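# Hang the kitchen roll on the under-cabinet holder

## Task

Put the kitchen roll onto the holder beneath the cabinet so it sits level, with both holder pegs pushed all the way into the roll's core; the roll must hang freely on the pegs without touching the holder's base plate, the cabinet or anything else, and it must stay that way on its own after the grippers release it and the arms withdraw.

## Robot and tools

Robot: two arms, left_arm and right_arm, each with six revolute joints and a parallel two-finger gripper. Their bases sit in the scene frame at left_arm (-0.005, +0.321, 0) m, quat_wxyz (+1.000, 0, 0, -0.017), and right_arm (+0.029, -0.288, 0) m, quat_wxyz (+0.996, 0, 0, +0.088).

Scene frame: origin on the table surface midway between the arms; +x points out over the table, +z points up, and left_arm is on the +y side. The names left and right refer to the arms, not to image sides. In gripper coordinates the fingers extend along +z and close along y; the reported hand point lies between the pads, roughly 1 cm short of the fingertips. Printed hand positions can be somewhat off, more so when the arm is stretched far.

execute_actions takes {"actions": [...]} holding at most one item, plus optional "pictures" (boolean). Three uses: an empty list just reports the state (with images); an item with "rows" and optional "steps" (1 to 15, default 15) is a motion; an item with only "steps" (up to 300) is a wait that sends nothing new. A control step is 1/30 s. Each row drives one step; if rows run out before steps, the final row is held.

Each row is one flat list of 14 numbers covering both arms, even if only one moves: left_arm waist, shoulder, elbow, wrist pitch, wrist yaw, wrist roll, gripper; then the same seven for right_arm. The six joint values are absolute target angles in radians, in the same form as the Joint positions block prints them (not offsets). Stated ranges per arm: waist -2.618 to 3.054, shoulder 0.000 to 3.142, elbow 0.000 to 3.142, wrist pitch -1.571 to 1.571, wrist yaw -1.571 to 1.571, wrist roll -2.094 to 2.094. A target more than 0.036 rad beyond an end, and further out than the current angle, gets the whole call refused (nothing is sent). True ends may differ from the stated ones by up to 0.036 rad; targets beyond them are clipped and the result notes "joint sent to its limit", possibly about an earlier action; silence does not prove there is more room. The gripper number is an absolute command from -1 (closed) to +1 (fully open).

Motion is rate-limited: each step a joint's target is kept near its measured angle (per step lead: waist 0.202, shoulder 0.258, elbow 0.238, wrist pitch 0.573, wrist yaw and roll 0.522 rad), and all of an arm's targets are pulled back if they would move the hand over 70 mm from where it is. Friction can leave a joint up to about 0.031 rad short, and very small requested changes may not move it. Arms keep heading toward the last row while you think or wait, until they settle or a step is HELD.

Timing: the result arrives 9 steps before the action ends, so an action must have at least 9 steps; those remaining steps run during your reply, and the simulation keeps running while you think and write. Images come only with an empty action list or "pictures": true.

Result lines: the state line gives each gripper's end_effector_position (m) and end_effector_quat_wxyz in the scene frame. Joint positions lists six angles (rad) then the finger opening in metres (0.093 fully open to 0.000 closed); Joint velocities gives their rates. grip_measured is the gripper motor on the -1..+1 scale: pads meet near -0.94, each millimetre of width adds about 0.0208, with a fixed per-gripper bias up to about 0.02. Pads stop on contact while the motor keeps going, so pressing force grows the further your command sits below the object's width reading; on a rigid flat object the reading ends no more than about 0.21 below it. Keep sending the closing value to keep hold. The metre opening may read up to about 12 mm under a held rigid object's width, more for soft or round items. "joint command not followed" means a clearance check altered or blocked joint targets; HELD marks steps where your row was not fully sent.

zoom_image: {"camera": name, "region": [x0, y0, x1, y1]} in pixels of that camera's last image, origin top-left, at most 504x504. Cameras (all 896x504): cam_head_left, cam_head_right, cam_high, cam_low, cam_left_wrist, cam_right_wrist. show_instructions returns the reference page(s), here a kitchen roll holder manual image. read_manual returns licence texts only. finished_scene {"scene": n} ends the current scene irreversibly and reports success.

Avoid: dropping or slipping the roll, knocking anything off the table, slamming or hard pushes, letting the arms collide or press on each other. Something may occasionally tug a held part or shove a loose object. Holding loads heats motors: a MOTOR HOT warning appears at 75 °C, 90 °C pauses that arm for 10 s, and 100 °C makes the arm go limp and fall. Release the roll and back away before ending; smooth, economical motion is preferred.

Each tool is called after "Emit:" as name(argument=value, ...) on one line, values as JSON.

Reference images:

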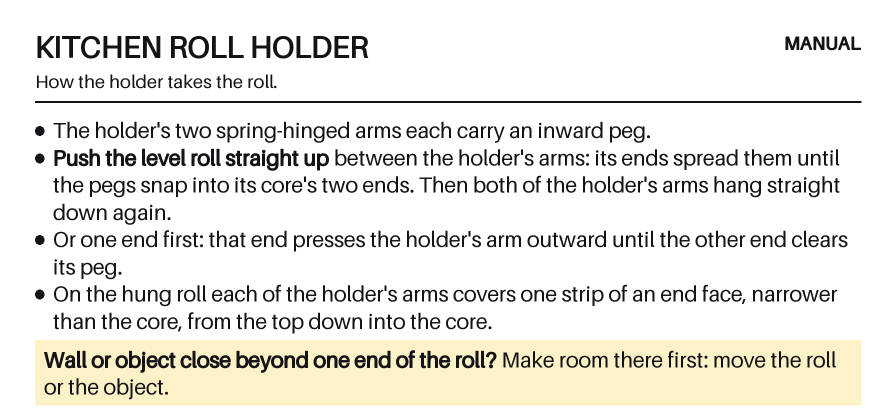

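## Session

Emit:
execute_actions(actions=[])

Scene clock: 0.00 s of 6000.00 s.
left_arm: end_effector_position=(+0.2777, +0.4994, +0.1478) grip_measured=+0.454 end_effector_quat_wxyz=(-0.296, +0.782, -0.534, -0.128) | right_arm: end_effector_position=(+0.3050, -0.6260, +0.2251) grip_measured=-0.935 end_effector_quat_wxyz=(+0.233, +0.411, +0.744, -0.472)
Joint positions: left_arm=[ 0.318  1.491  1.149 -0.889 -0.574 -1.557  0.067] | right_arm=[-0.76   1.629  1.288 -0.431  0.878  0.035  0.   ]
Joint velocities: left_arm=[-0.002 -0.002  0.007 -0.037  0.022 -0.022  0.   ] | right_arm=[ 0.007 -0.007  0.002  0.022 -0.007 -0.007 -0.   ]

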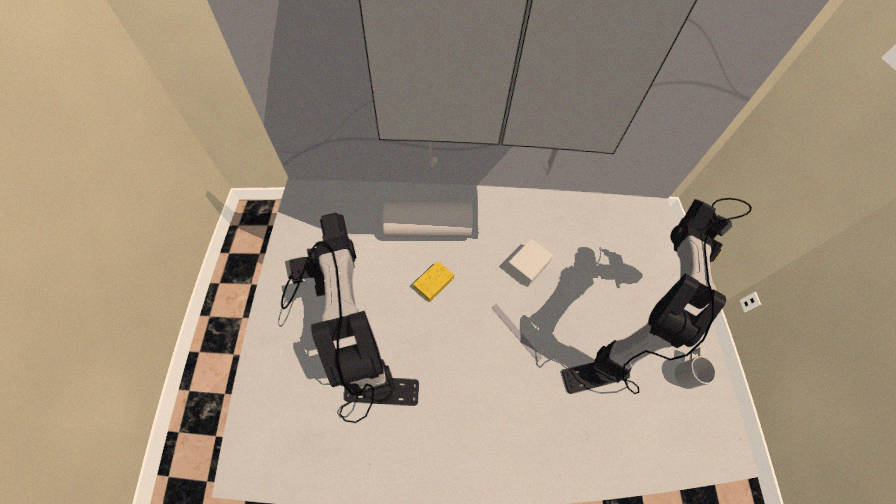

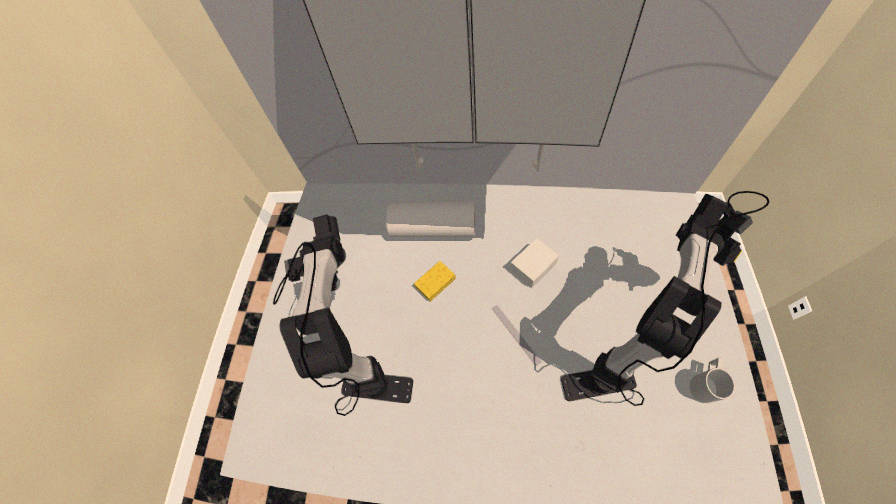

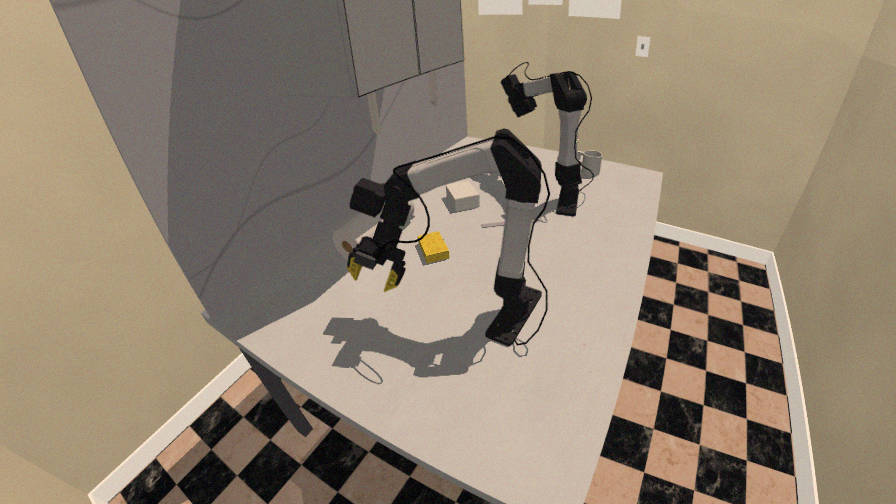

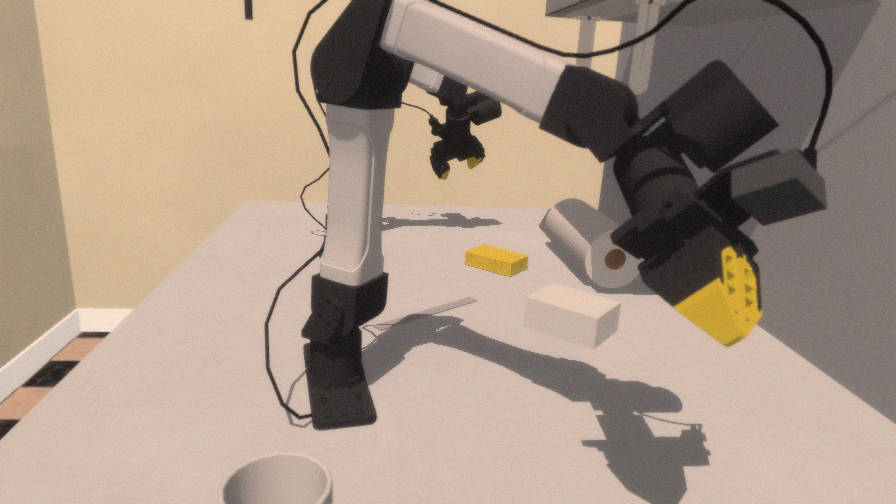

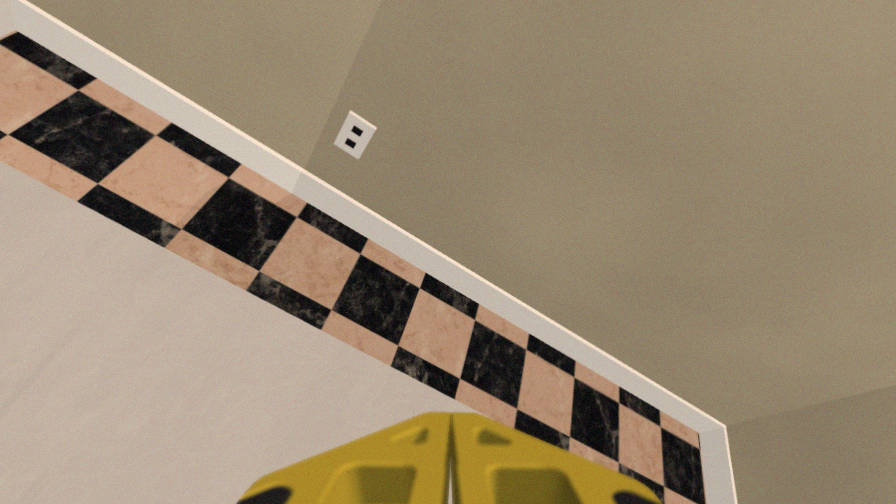

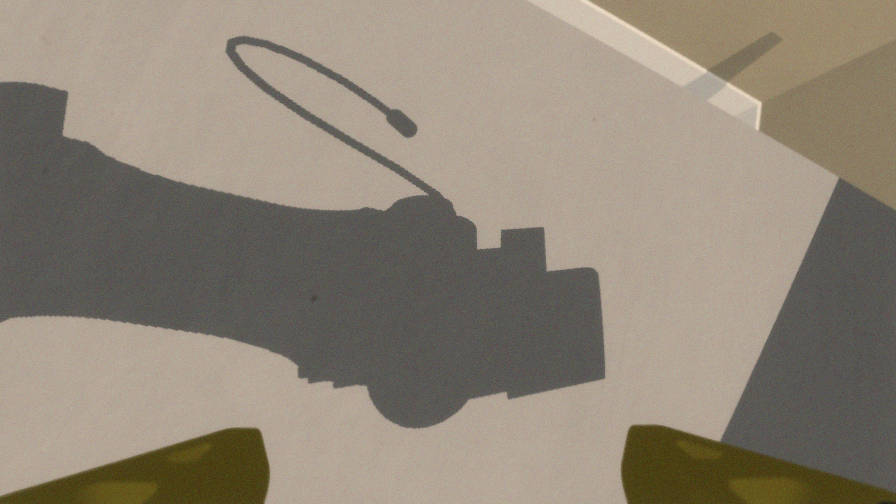

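Emit:
zoom_image(camera="cam_low", region=[460, 0, 760, 320])

Emit:
zoom_image(camera="cam_head_left", region=[350, 120, 630, 310])

Emit:
execute_actions(actions=[{"rows":[[-0.2,0.6,0.6,-0.1,0,0,1, 0.2,0.6,0.6,0.2,0,0,1]],"steps":15}])

Emit:
execute_actions(actions=[{"steps":60}], pictures=true)

Region (460, 0, 760, 320) of cam_low's 896x504 image, scaled by 1.575, with more detail than that image has; it fills the left 472 columns of this view, and the rest is white.

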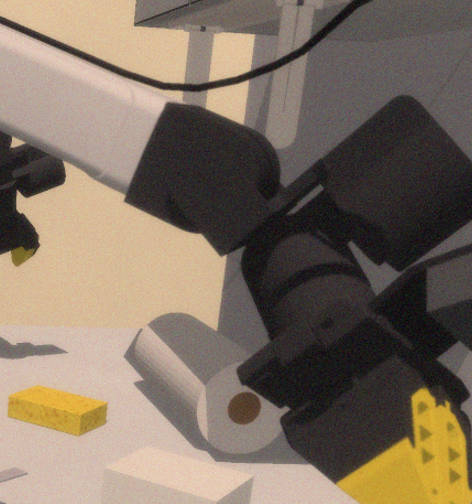

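Region (350, 120, 630, 310) of cam_head_left's 896x504 image, scaled by 1.800, with more detail than that image has; it fills the top 342 rows of this view, and the rest is white.

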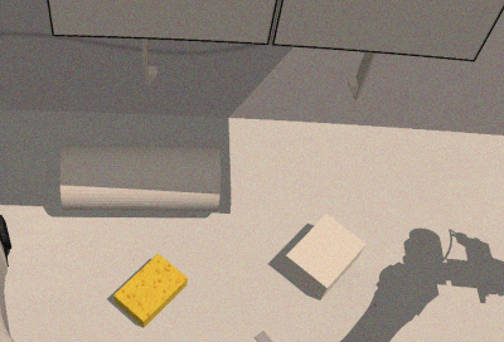

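Scene clock: 1.33 s of 6000.00 s.
left_arm: end_effector_position=(+0.3256, +0.3767, +0.1558) grip_measured=+0.977 end_effector_quat_wxyz=(+0.371, -0.562, +0.734, -0.089) | right_arm: end_effector_position=(+0.3781, -0.5316, +0.2463) grip_measured=+0.681 end_effector_quat_wxyz=(+0.446, +0.312, +0.772, -0.327)
Joint positions: left_arm=[ 0.066  1.19   0.835 -0.472 -0.268 -1.17   0.092] | right_arm=[-0.571  1.392  1.042 -0.128  0.566  0.023  0.078]
Joint velocities: left_arm=[-1.692 -1.98  -1.8    1.912  1.341  2.205 -0.001] | right_arm=[ 1.267 -1.409 -1.194  1.209 -1.634 -0.11   0.421]
Steps of this call (steps 1 to 34: nothing new was sent; steps 35 to 40: the first 6 steps of this action). Readings (joint positions):
35: left_arm=[0.306 1.467 1.117 -0.830 -0.536 -1.506] | right_arm=[-0.751 1.610 1.262 -0.380 0.839 0.033]
36: left_arm=[0.272 1.423 1.063 -0.754 -0.477 -1.444] | right_arm=[-0.729 1.575 1.216 -0.320 0.787 0.031]
38: left_arm=[0.176 1.316 0.954 -0.616 -0.365 -1.316] | right_arm=[-0.656 1.489 1.127 -0.218 0.680 0.027]
40: the state above

Scene clock: 3.33 s of 6000.00 s.
left_arm: end_effector_position=(+0.2725, +0.2579, +0.3019) grip_measured=+0.978 end_effector_quat_wxyz=(+0.668, +0.079, +0.736, -0.077) | right_arm: end_effector_position=(+0.2906, -0.1880, +0.3858) grip_measured=+1.000 end_effector_quat_wxyz=(+0.772, -0.110, +0.609, +0.145)
Joint positions: left_arm=[-0.195  0.586  0.608 -0.118 -0.007 -0.007  0.092] | right_arm=[0.194 0.595 0.625 0.207 0.007 0.006 0.093]
Joint velocities: left_arm=[ 0.012 -0.002  0.007 -0.022 -0.022  0.037 -0.   ] | right_arm=[ 0.012  0.017  0.007 -0.007  0.037  0.037  0.   ]
Kept back: nothing.
Steps of this call (steps 1 to 9: the last 9 steps of your previous action; steps 10 to 45: the robot went on to your last target; steps 46 to 60: nothing new was sent). Readings (joint positions):
1: left_arm=[0.003 1.116 0.769 -0.405 -0.225 -1.087] | right_arm=[-0.526 1.342 1.001 -0.088 0.508 0.022]
2: left_arm=[-0.063 1.039 0.712 -0.358 -0.187 -1.004] | right_arm=[-0.481 1.289 0.958 -0.052 0.451 0.020]
4: left_arm=[-0.163 0.880 0.633 -0.297 -0.112 -0.820] | right_arm=[-0.386 1.178 0.869 0.014 0.346 0.018]
8: left_arm=[-0.195 0.618 0.608 -0.185 -0.043 -0.433] | right_arm=[-0.164 0.920 0.688 0.093 0.185 0.013]
60: the state above
All arms were judged still, so your last target was given up. Only a new action makes them travel on or press farther. Fingers that are still opening or closing keep moving.

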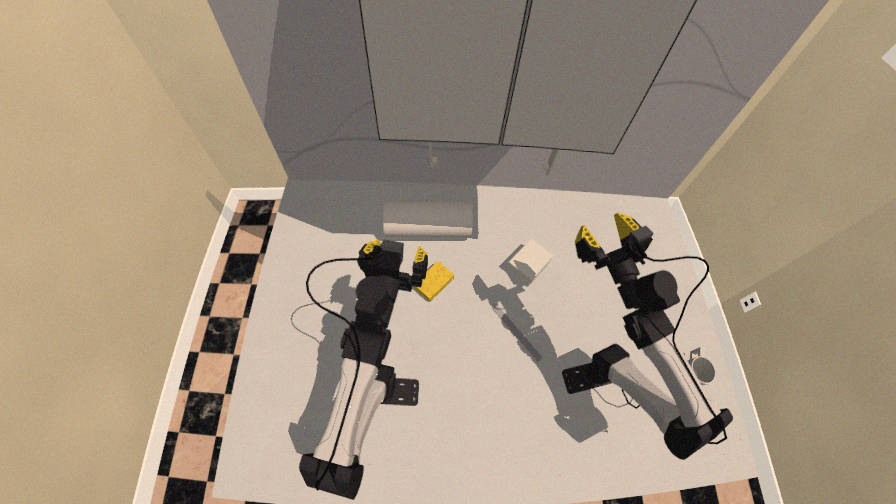

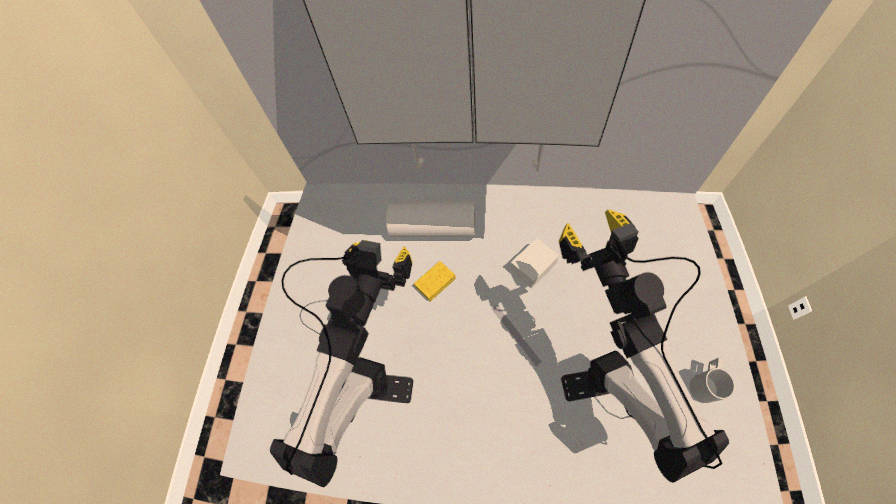

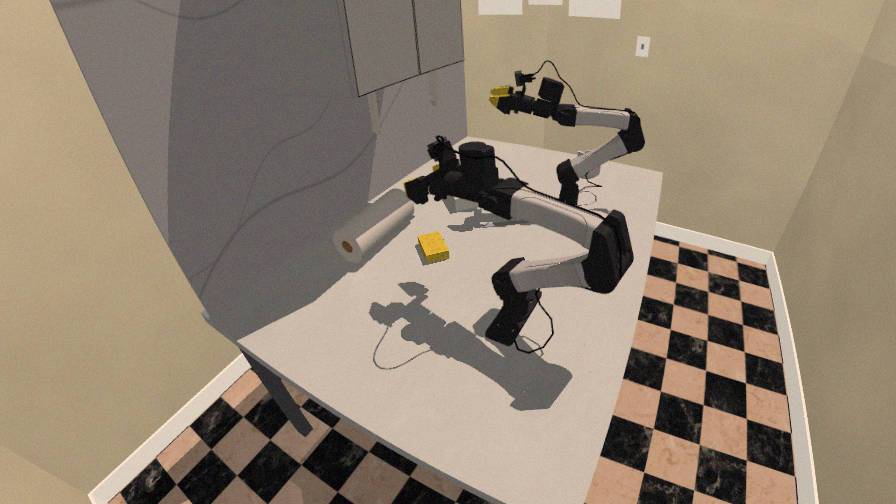

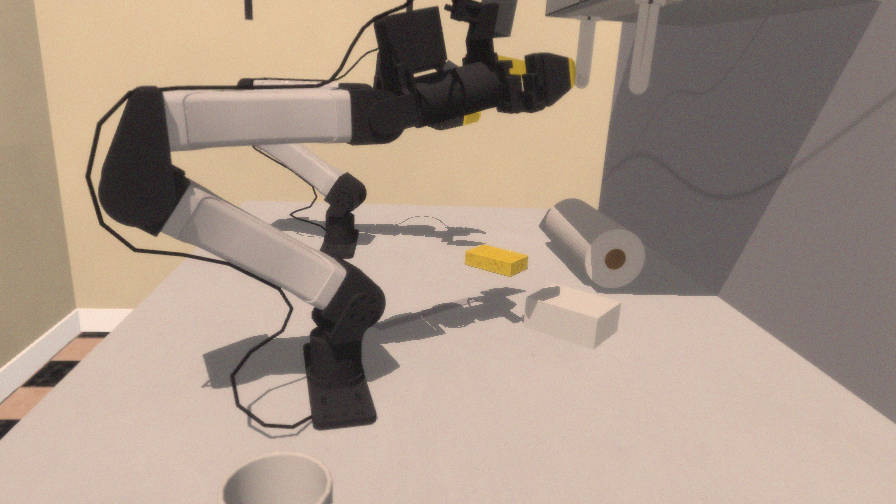

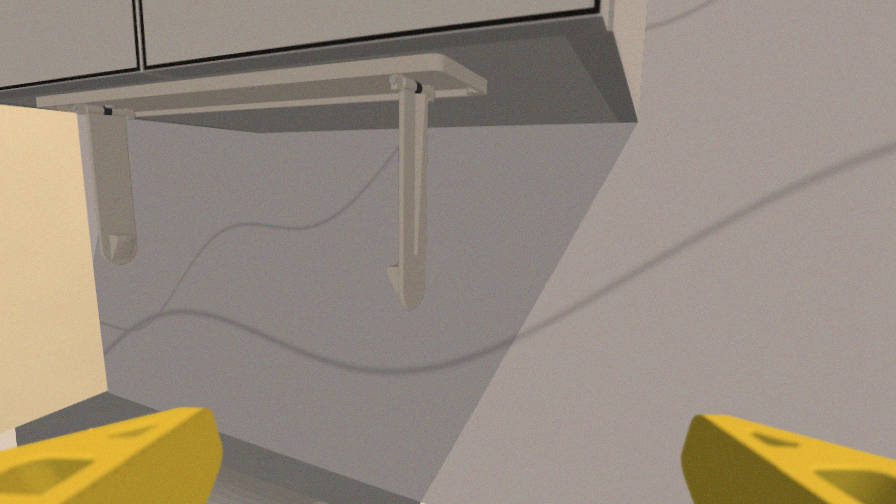

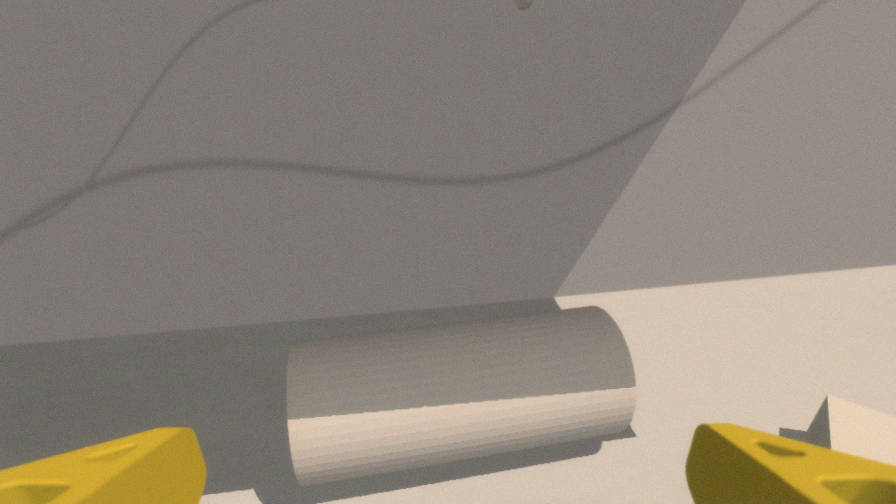

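Emit:
execute_actions(actions=[{"rows":[[0.52,1.6,0.8,0.8,1.55,0,-1, -0.22,1.6,0.8,0.8,-1.55,0,0.31]],"steps":15}])

Emit:
execute_actions(actions=[{"steps":25}])

Emit:
execute_actions(actions=[{"rows":[[0.52,2.377,1.518,0.859,1.55,0,-1, -0.22,2.35,1.46,0.89,-1.55,0,0.31]],"steps":15}])

Emit:
execute_actions(actions=[{"steps":35}], pictures=true)

Scene clock: 6.40 s of 6000.00 s.
left_arm: end_effector_position=(+0.3363, +0.2733, +0.3839) grip_measured=-0.643 end_effector_quat_wxyz=(+0.751, +0.147, +0.632, -0.119) | right_arm: end_effector_position=(+0.3538, -0.1968, +0.4477) grip_measured=+0.313 end_effector_quat_wxyz=(+0.820, -0.228, +0.504, +0.147)
Joint positions: left_arm=[ 0.111  0.936  0.769  0.343  0.457 -0.007  0.014] | right_arm=[-0.158  1.006  0.816  0.656 -0.533  0.004  0.06 ]
Joint velocities: left_arm=[ 2.088  2.493  0.823  3.582  2.821  0.11  -0.422] | right_arm=[-1.365  2.259  0.481  1.751 -2.733 -0.051 -0.001]
Steps of this call (steps 1 to 86: nothing new was sent; steps 87 to 92: the first 6 steps of this action). Readings (joint positions):
87: left_arm=[-0.173 0.605 0.617 -0.092 0.042 -0.007] | right_arm=[0.167 0.620 0.635 0.250 -0.054 0.005]
88: left_arm=[-0.132 0.651 0.642 -0.040 0.103 -0.007] | right_arm=[0.113 0.680 0.667 0.327 -0.137 0.005]
90: left_arm=[-0.030 0.772 0.705 0.111 0.253 -0.007] | right_arm=[-0.029 0.843 0.757 0.511 -0.339 0.005]
92: the state above

Scene clock: 7.23 s of 6000.00 s.
left_arm: end_effector_position=(+0.3571, +0.3241, +0.2347) grip_measured=-1.000 end_effector_quat_wxyz=(+0.604, +0.338, +0.622, -0.367) | right_arm: end_effector_position=(+0.3575, -0.1314, +0.2379) grip_measured=+0.313 end_effector_quat_wxyz=(+0.510, -0.475, +0.524, +0.489)
Joint positions: left_arm=[ 0.524  1.612  0.787  0.782  1.536 -0.006  0.   ] | right_arm=[-0.211  1.614  0.798  0.793 -1.536  0.004  0.06 ]
Joint velocities: left_arm=[-0.032 -0.007  0.017 -0.037  0.051 -0.081  0.   ] | right_arm=[ 0.007 -0.002 -0.002 -0.007 -0.022 -0.022 -0.001]
Kept back: nothing.
Steps of this call (steps 1 to 9: the last 9 steps of your previous action; steps 10 to 25: the robot went on to your last target). Readings (joint positions):
1: left_arm=[0.185 1.023 0.794 0.453 0.558 -0.007] | right_arm=[-0.190 1.082 0.826 0.700 -0.615 0.004]
2: left_arm=[0.258 1.107 0.809 0.542 0.659 -0.006] | right_arm=[-0.203 1.152 0.826 0.723 -0.689 0.004]
4: left_arm=[0.396 1.275 0.816 0.655 0.848 -0.006] | right_arm=[-0.210 1.292 0.826 0.742 -0.834 0.004]
8: left_arm=[0.522 1.587 0.810 0.715 1.194 -0.006] | right_arm=[-0.211 1.553 0.823 0.761 -1.168 0.004]
25: the state above

Scene clock: 7.43 s of 6000.00 s.
left_arm: end_effector_position=(+0.4605, +0.3776, +0.2139) grip_measured=-1.000 end_effector_quat_wxyz=(+0.616, +0.372, +0.601, -0.347) | right_arm: end_effector_position=(+0.4738, -0.1360, +0.2229) grip_measured=+0.313 end_effector_quat_wxyz=(+0.536, -0.508, +0.491, +0.462)
Joint positions: left_arm=[ 0.521  2.076  1.275  0.847  1.555 -0.005  0.   ] | right_arm=[-0.212  2.067  1.286  0.877 -1.551  0.003  0.06 ]
Joint velocities: left_arm=[-0.002  2.591  2.62   0.139 -0.154  0.007  0.   ] | right_arm=[ 0.002  2.479  2.664  0.168  0.154 -0.007  0.   ]
Steps of this call (steps 1 to 6: the first 6 steps of this action). Readings (joint positions):
1: left_arm=[0.523 1.647 0.823 0.793 1.557 -0.005] | right_arm=[-0.211 1.649 0.832 0.810 -1.555 0.004]
2: left_arm=[0.521 1.722 0.907 0.812 1.563 -0.005] | right_arm=[-0.210 1.723 0.916 0.833 -1.556 0.003]
4: left_arm=[0.521 1.896 1.092 0.836 1.559 -0.005] | right_arm=[-0.212 1.894 1.102 0.862 -1.554 0.003]
6: the state above

Scene clock: 8.60 s of 6000.00 s.
left_arm: end_effector_position=(+0.5073, +0.4025, +0.1342) grip_measured=-1.000 end_effector_quat_wxyz=(+0.599, +0.338, +0.622, -0.374) | right_arm: end_effector_position=(+0.5177, -0.1384, +0.1383) grip_measured=+0.313 end_effector_quat_wxyz=(+0.507, -0.474, +0.525, +0.493)
Joint positions: left_arm=[ 0.521  2.392  1.491  0.845  1.543 -0.005  0.   ] | right_arm=[-0.214  2.361  1.443  0.884 -1.544  0.003  0.06 ]
Joint velocities: left_arm=[-0.012 -0.017 -0.002  0.037 -0.007  0.051  0.   ] | right_arm=[-0.002  0.012  0.002  0.022 -0.007 -0.037 -0.002]
Kept back: nothing.
Steps of this call (steps 1 to 9: the last 9 steps of your previous action; steps 10 to 30: the robot went on to your last target; steps 31 to 35: nothing new was sent). Readings (joint positions):
1: left_arm=[0.521 2.166 1.366 0.850 1.553 -0.005] | right_arm=[-0.212 2.149 1.364 0.883 -1.546 0.003]
2: left_arm=[0.521 2.249 1.440 0.853 1.546 -0.005] | right_arm=[-0.213 2.218 1.415 0.888 -1.542 0.003]
4: left_arm=[0.521 2.354 1.491 0.850 1.537 -0.005] | right_arm=[-0.214 2.312 1.443 0.886 -1.538 0.003]
8: left_arm=[0.521 2.421 1.491 0.828 1.538 -0.005] | right_arm=[-0.214 2.375 1.443 0.865 -1.539 0.003]
35: the state above
All arms were judged still, so your last target was given up. Only a new action makes them travel on or press farther. Fingers that are still opening or closing keep moving.

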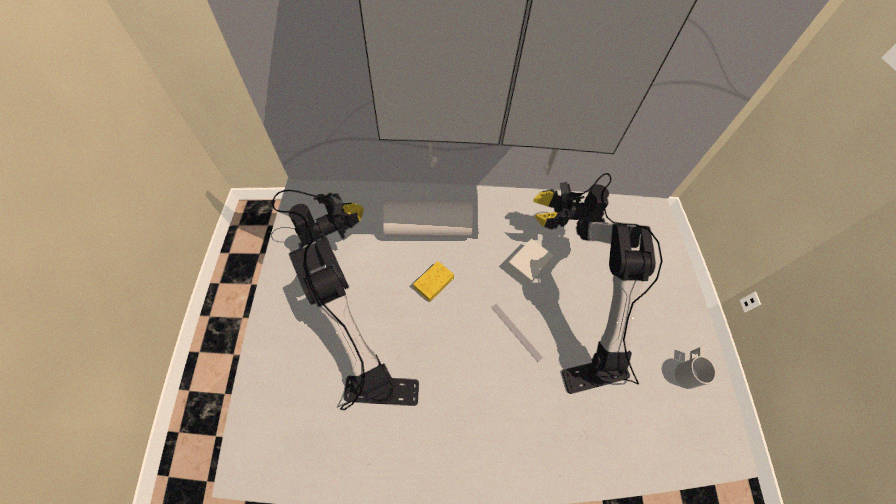

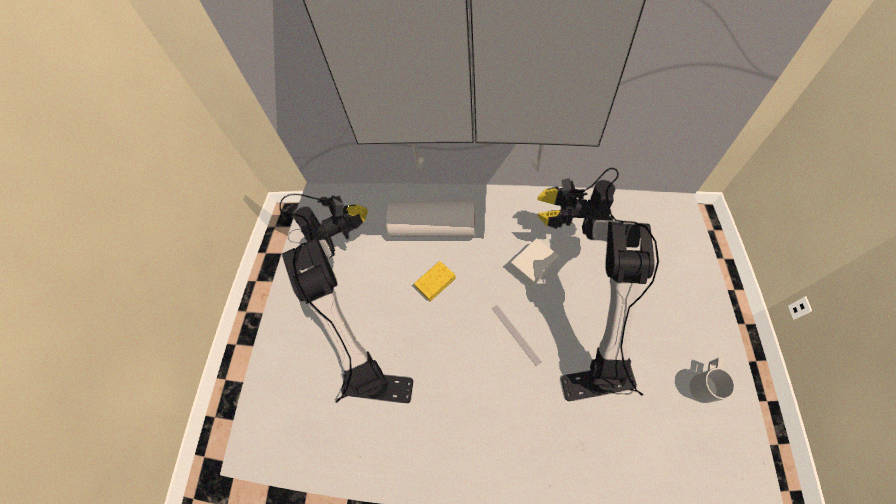

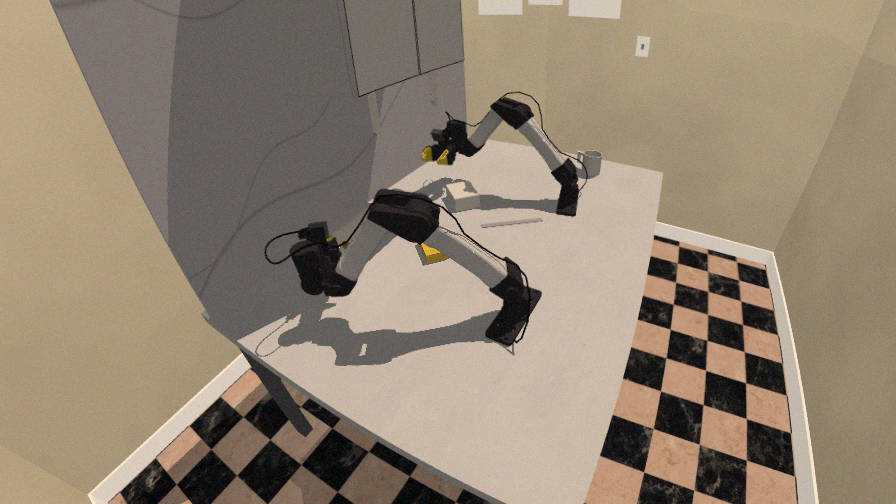

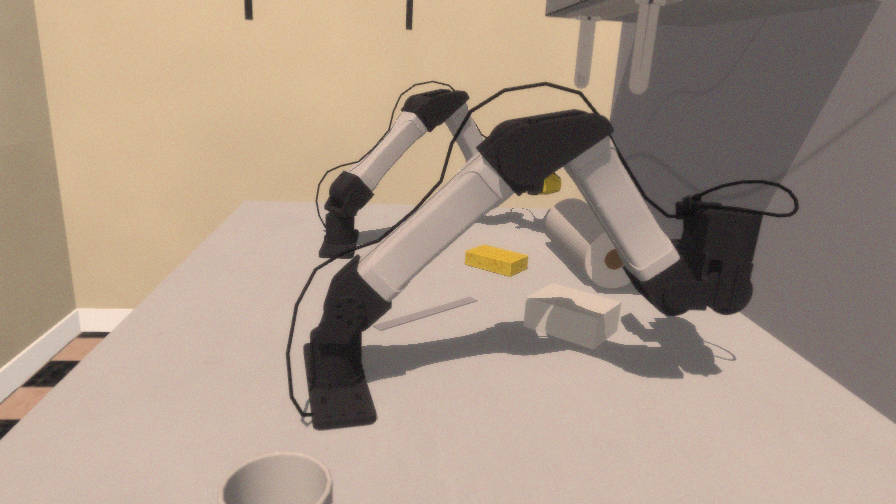

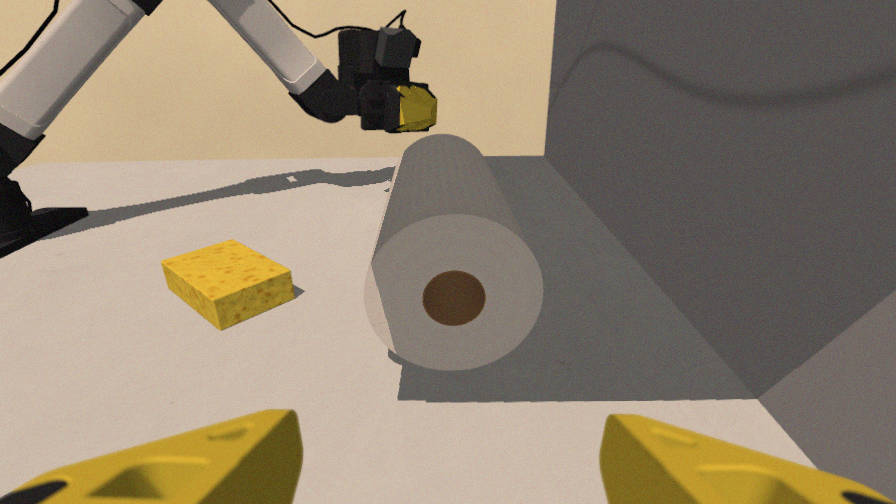

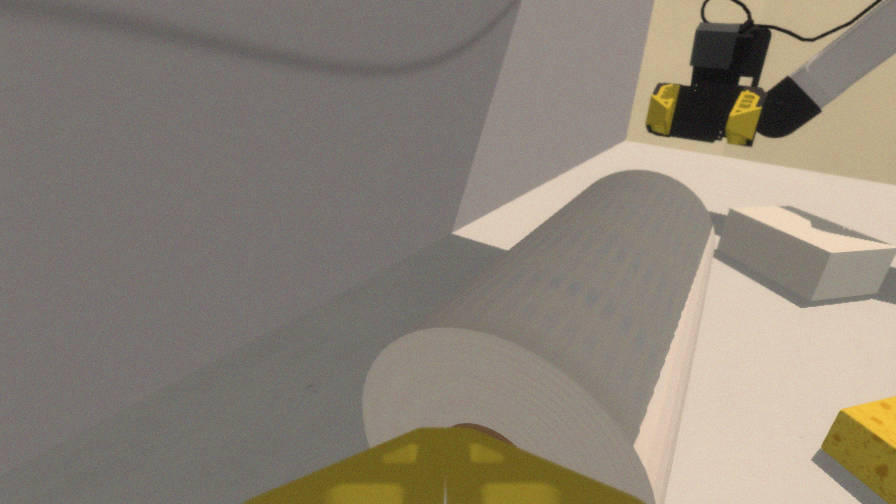

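Emit:
execute_actions(actions=[{"rows":[[0.5,2.44,1.55,0.9,1.55,0,-1, -0.21,2.41,1.48,0.94,-1.55,0,0.31],[0.5,2.44,1.55,0.9,1.55,0,-1, -0.21,2.41,1.48,0.94,-1.55,0,0.31],[0.5,2.44,1.55,0.9,1.55,0,-1, -0.21,2.41,1.48,0.94,-1.55,0,0.31],[0.48,2.51,1.59,0.95,1.55,0,-1, -0.21,2.48,1.51,1.0,-1.55,0,0.31],[0.48,2.51,1.59,0.95,1.55,0,-1, -0.21,2.48,1.51,1.0,-1.55,0,0.31],[0.48,2.51,1.59,0.95,1.55,0,-1, -0.21,2.48,1.51,1.0,-1.55,0,0.31],[0.46,2.58,1.62,1.0,1.55,0,-1, -0.21,2.55,1.53,1.05,-1.55,0,0.31],[0.46,2.58,1.62,1.0,1.55,0,-1, -0.21,2.55,1.53,1.05,-1.55,0,0.31],[0.46,2.58,1.62,1.0,1.55,0,-1, -0.21,2.55,1.53,1.05,-1.55,0,0.31],[0.45,2.62,1.64,1.03,1.55,0,-1, -0.21,2.58,1.54,1.08,-1.55,0,0.31],[0.45,2.62,1.64,1.03,1.55,0,-1, -0.21,2.58,1.54,1.08,-1.55,0,0.31],[0.44,2.647,1.653,1.05,1.55,0,-1, -0.21,2.61,1.55,1.095,-1.55,0,0.31]],"steps":15}])

Emit:
execute_actions(actions=[{"steps":30}], pictures=true)

Scene clock: 11.90 s of 6000.00 s.
left_arm: end_effector_position=(+0.5200, +0.3964, +0.1211) grip_measured=-1.000 end_effector_quat_wxyz=(+0.605, +0.363, +0.607, -0.366) | right_arm: end_effector_position=(+0.5260, -0.1387, +0.1255) grip_measured=+0.313 end_effector_quat_wxyz=(+0.519, -0.489, +0.511, +0.480)
Joint positions: left_arm=[ 0.498  2.473  1.566  0.906  1.548 -0.005  0.   ] | right_arm=[-0.214  2.429  1.491  0.958 -1.547  0.003  0.06 ]
Joint velocities: left_arm=[-0.183  0.496  0.178  0.271  0.022 -0.022  0.   ] | right_arm=[0.007 0.476 0.125 0.212 0.007 0.022 0.002]
Steps of this call (steps 1 to 90: nothing new was sent; then 0.10 s passed at rest; steps 91 to 96: the first 6 steps of this action). Readings (joint positions):
91: left_arm=[0.520 2.398 1.498 0.852 1.546 -0.005] | right_arm=[-0.214 2.365 1.446 0.893 -1.545 0.003]
92: left_arm=[0.518 2.409 1.513 0.861 1.546 -0.005] | right_arm=[-0.214 2.372 1.453 0.903 -1.545 0.003]
94: left_arm=[0.510 2.434 1.536 0.881 1.549 -0.005] | right_arm=[-0.214 2.392 1.467 0.928 -1.547 0.003]
96: the state above

Scene clock: 12.90 s of 6000.00 s.
left_arm: end_effector_position=(+0.5288, +0.3682, +0.0560) grip_measured=-1.000 end_effector_quat_wxyz=(+0.594, +0.382, +0.595, -0.383) | right_arm: end_effector_position=(+0.5287, -0.1388, +0.0611) grip_measured=+0.313 end_effector_quat_wxyz=(+0.517, -0.487, +0.513, +0.483)
Joint positions: left_arm=[ 0.44   2.662  1.631  1.034  1.55  -0.005  0.   ] | right_arm=[-0.214  2.608  1.529  1.089 -1.549  0.003  0.06 ]
Joint velocities: left_arm=[ 0.012  0.002  0.017 -0.037 -0.022  0.007  0.   ] | right_arm=[-0.007 -0.012  0.002  0.007 -0.066 -0.051  0.   ]
Kept back: nothing.
Steps of this call (steps 1 to 9: the last 9 steps of your previous action; steps 10 to 30: the robot went on to your last target). Readings (joint positions):
1: left_arm=[0.491 2.497 1.577 0.923 1.550 -0.005] | right_arm=[-0.214 2.453 1.499 0.977 -1.549 0.003]
2: left_arm=[0.483 2.523 1.591 0.939 1.550 -0.005] | right_arm=[-0.214 2.478 1.509 0.994 -1.549 0.003]
4: left_arm=[0.467 2.570 1.602 0.960 1.550 -0.005] | right_arm=[-0.214 2.524 1.512 1.016 -1.549 0.003]
8: left_arm=[0.445 2.647 1.621 0.994 1.550 -0.005] | right_arm=[-0.214 2.594 1.518 1.050 -1.549 0.003]
30: the state above

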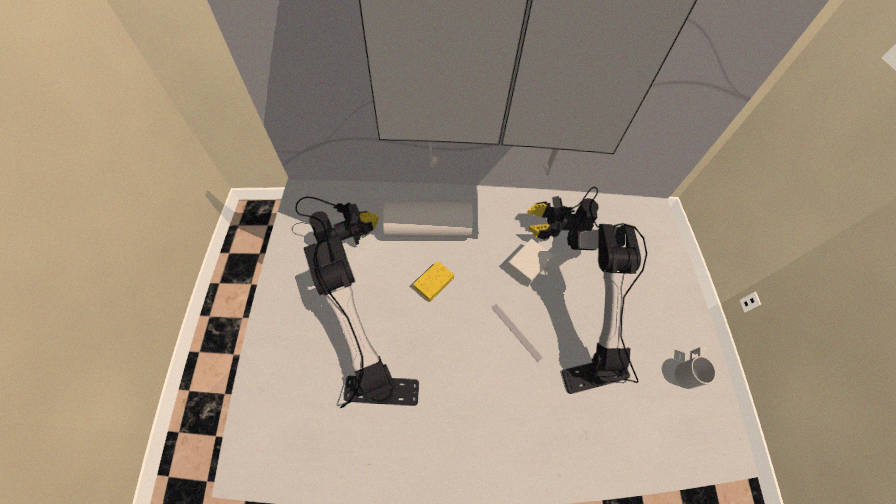

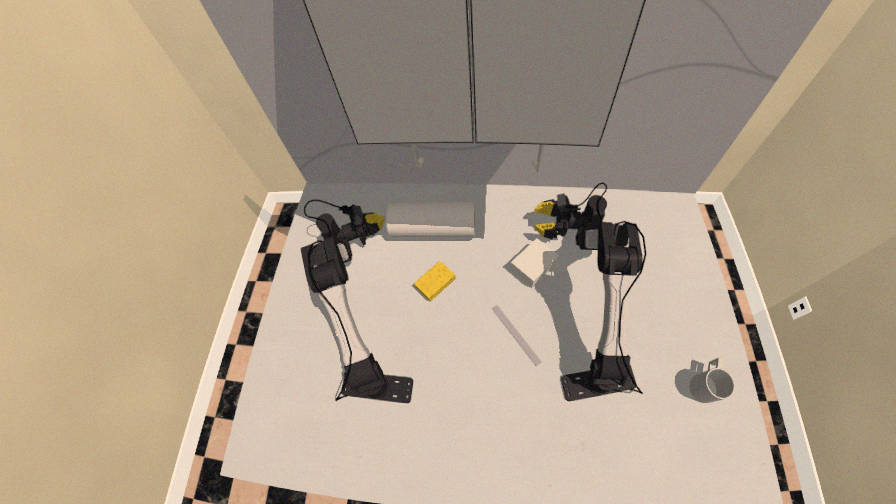

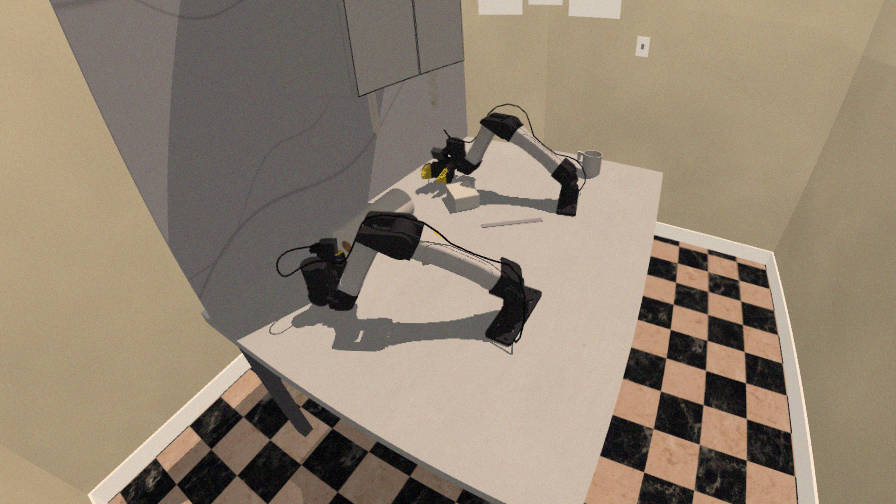

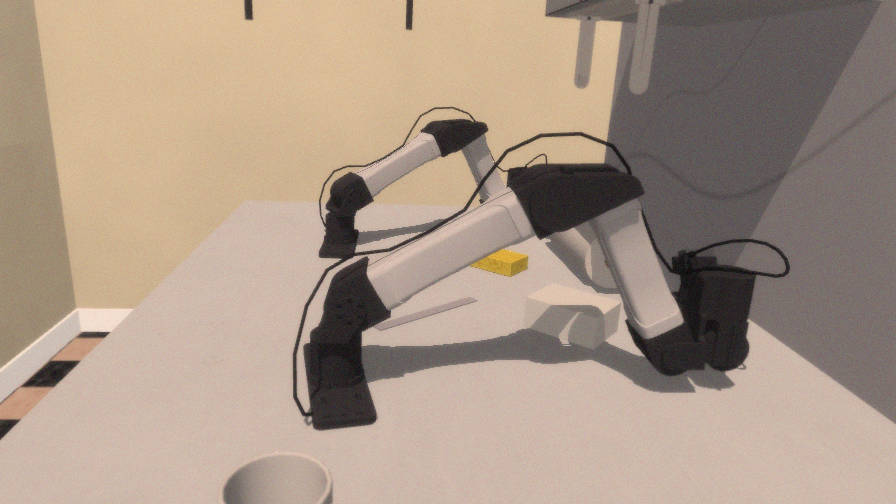

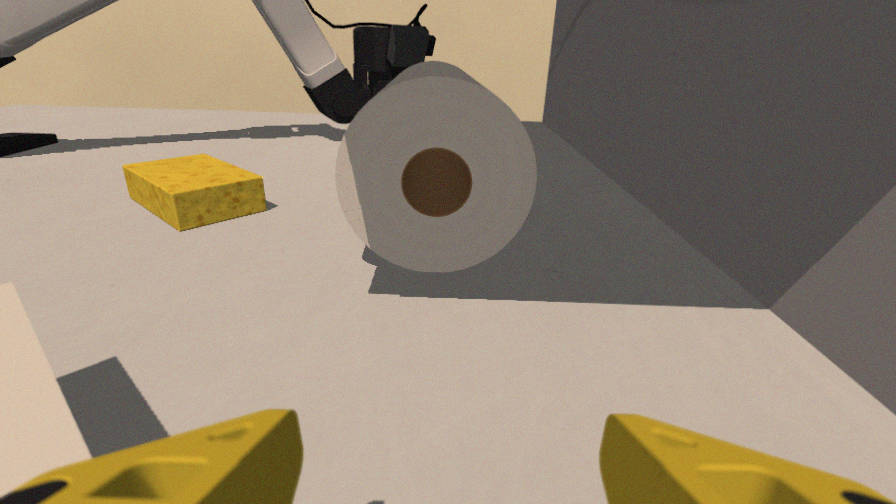

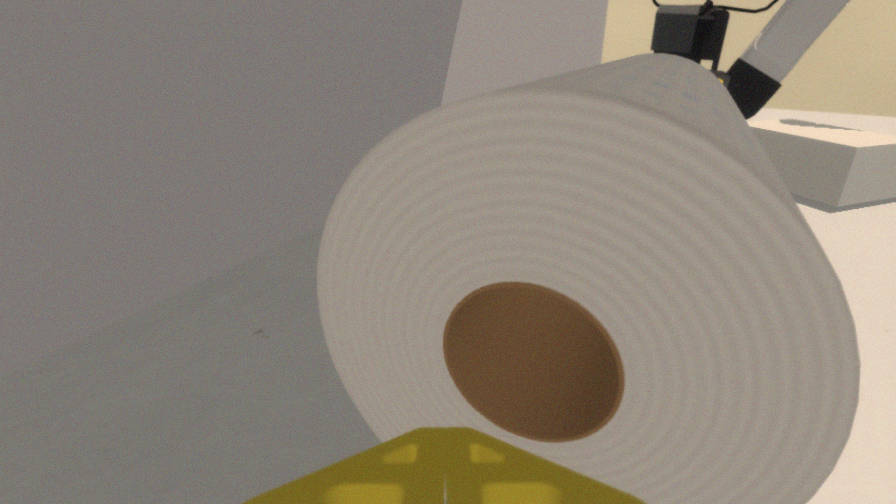

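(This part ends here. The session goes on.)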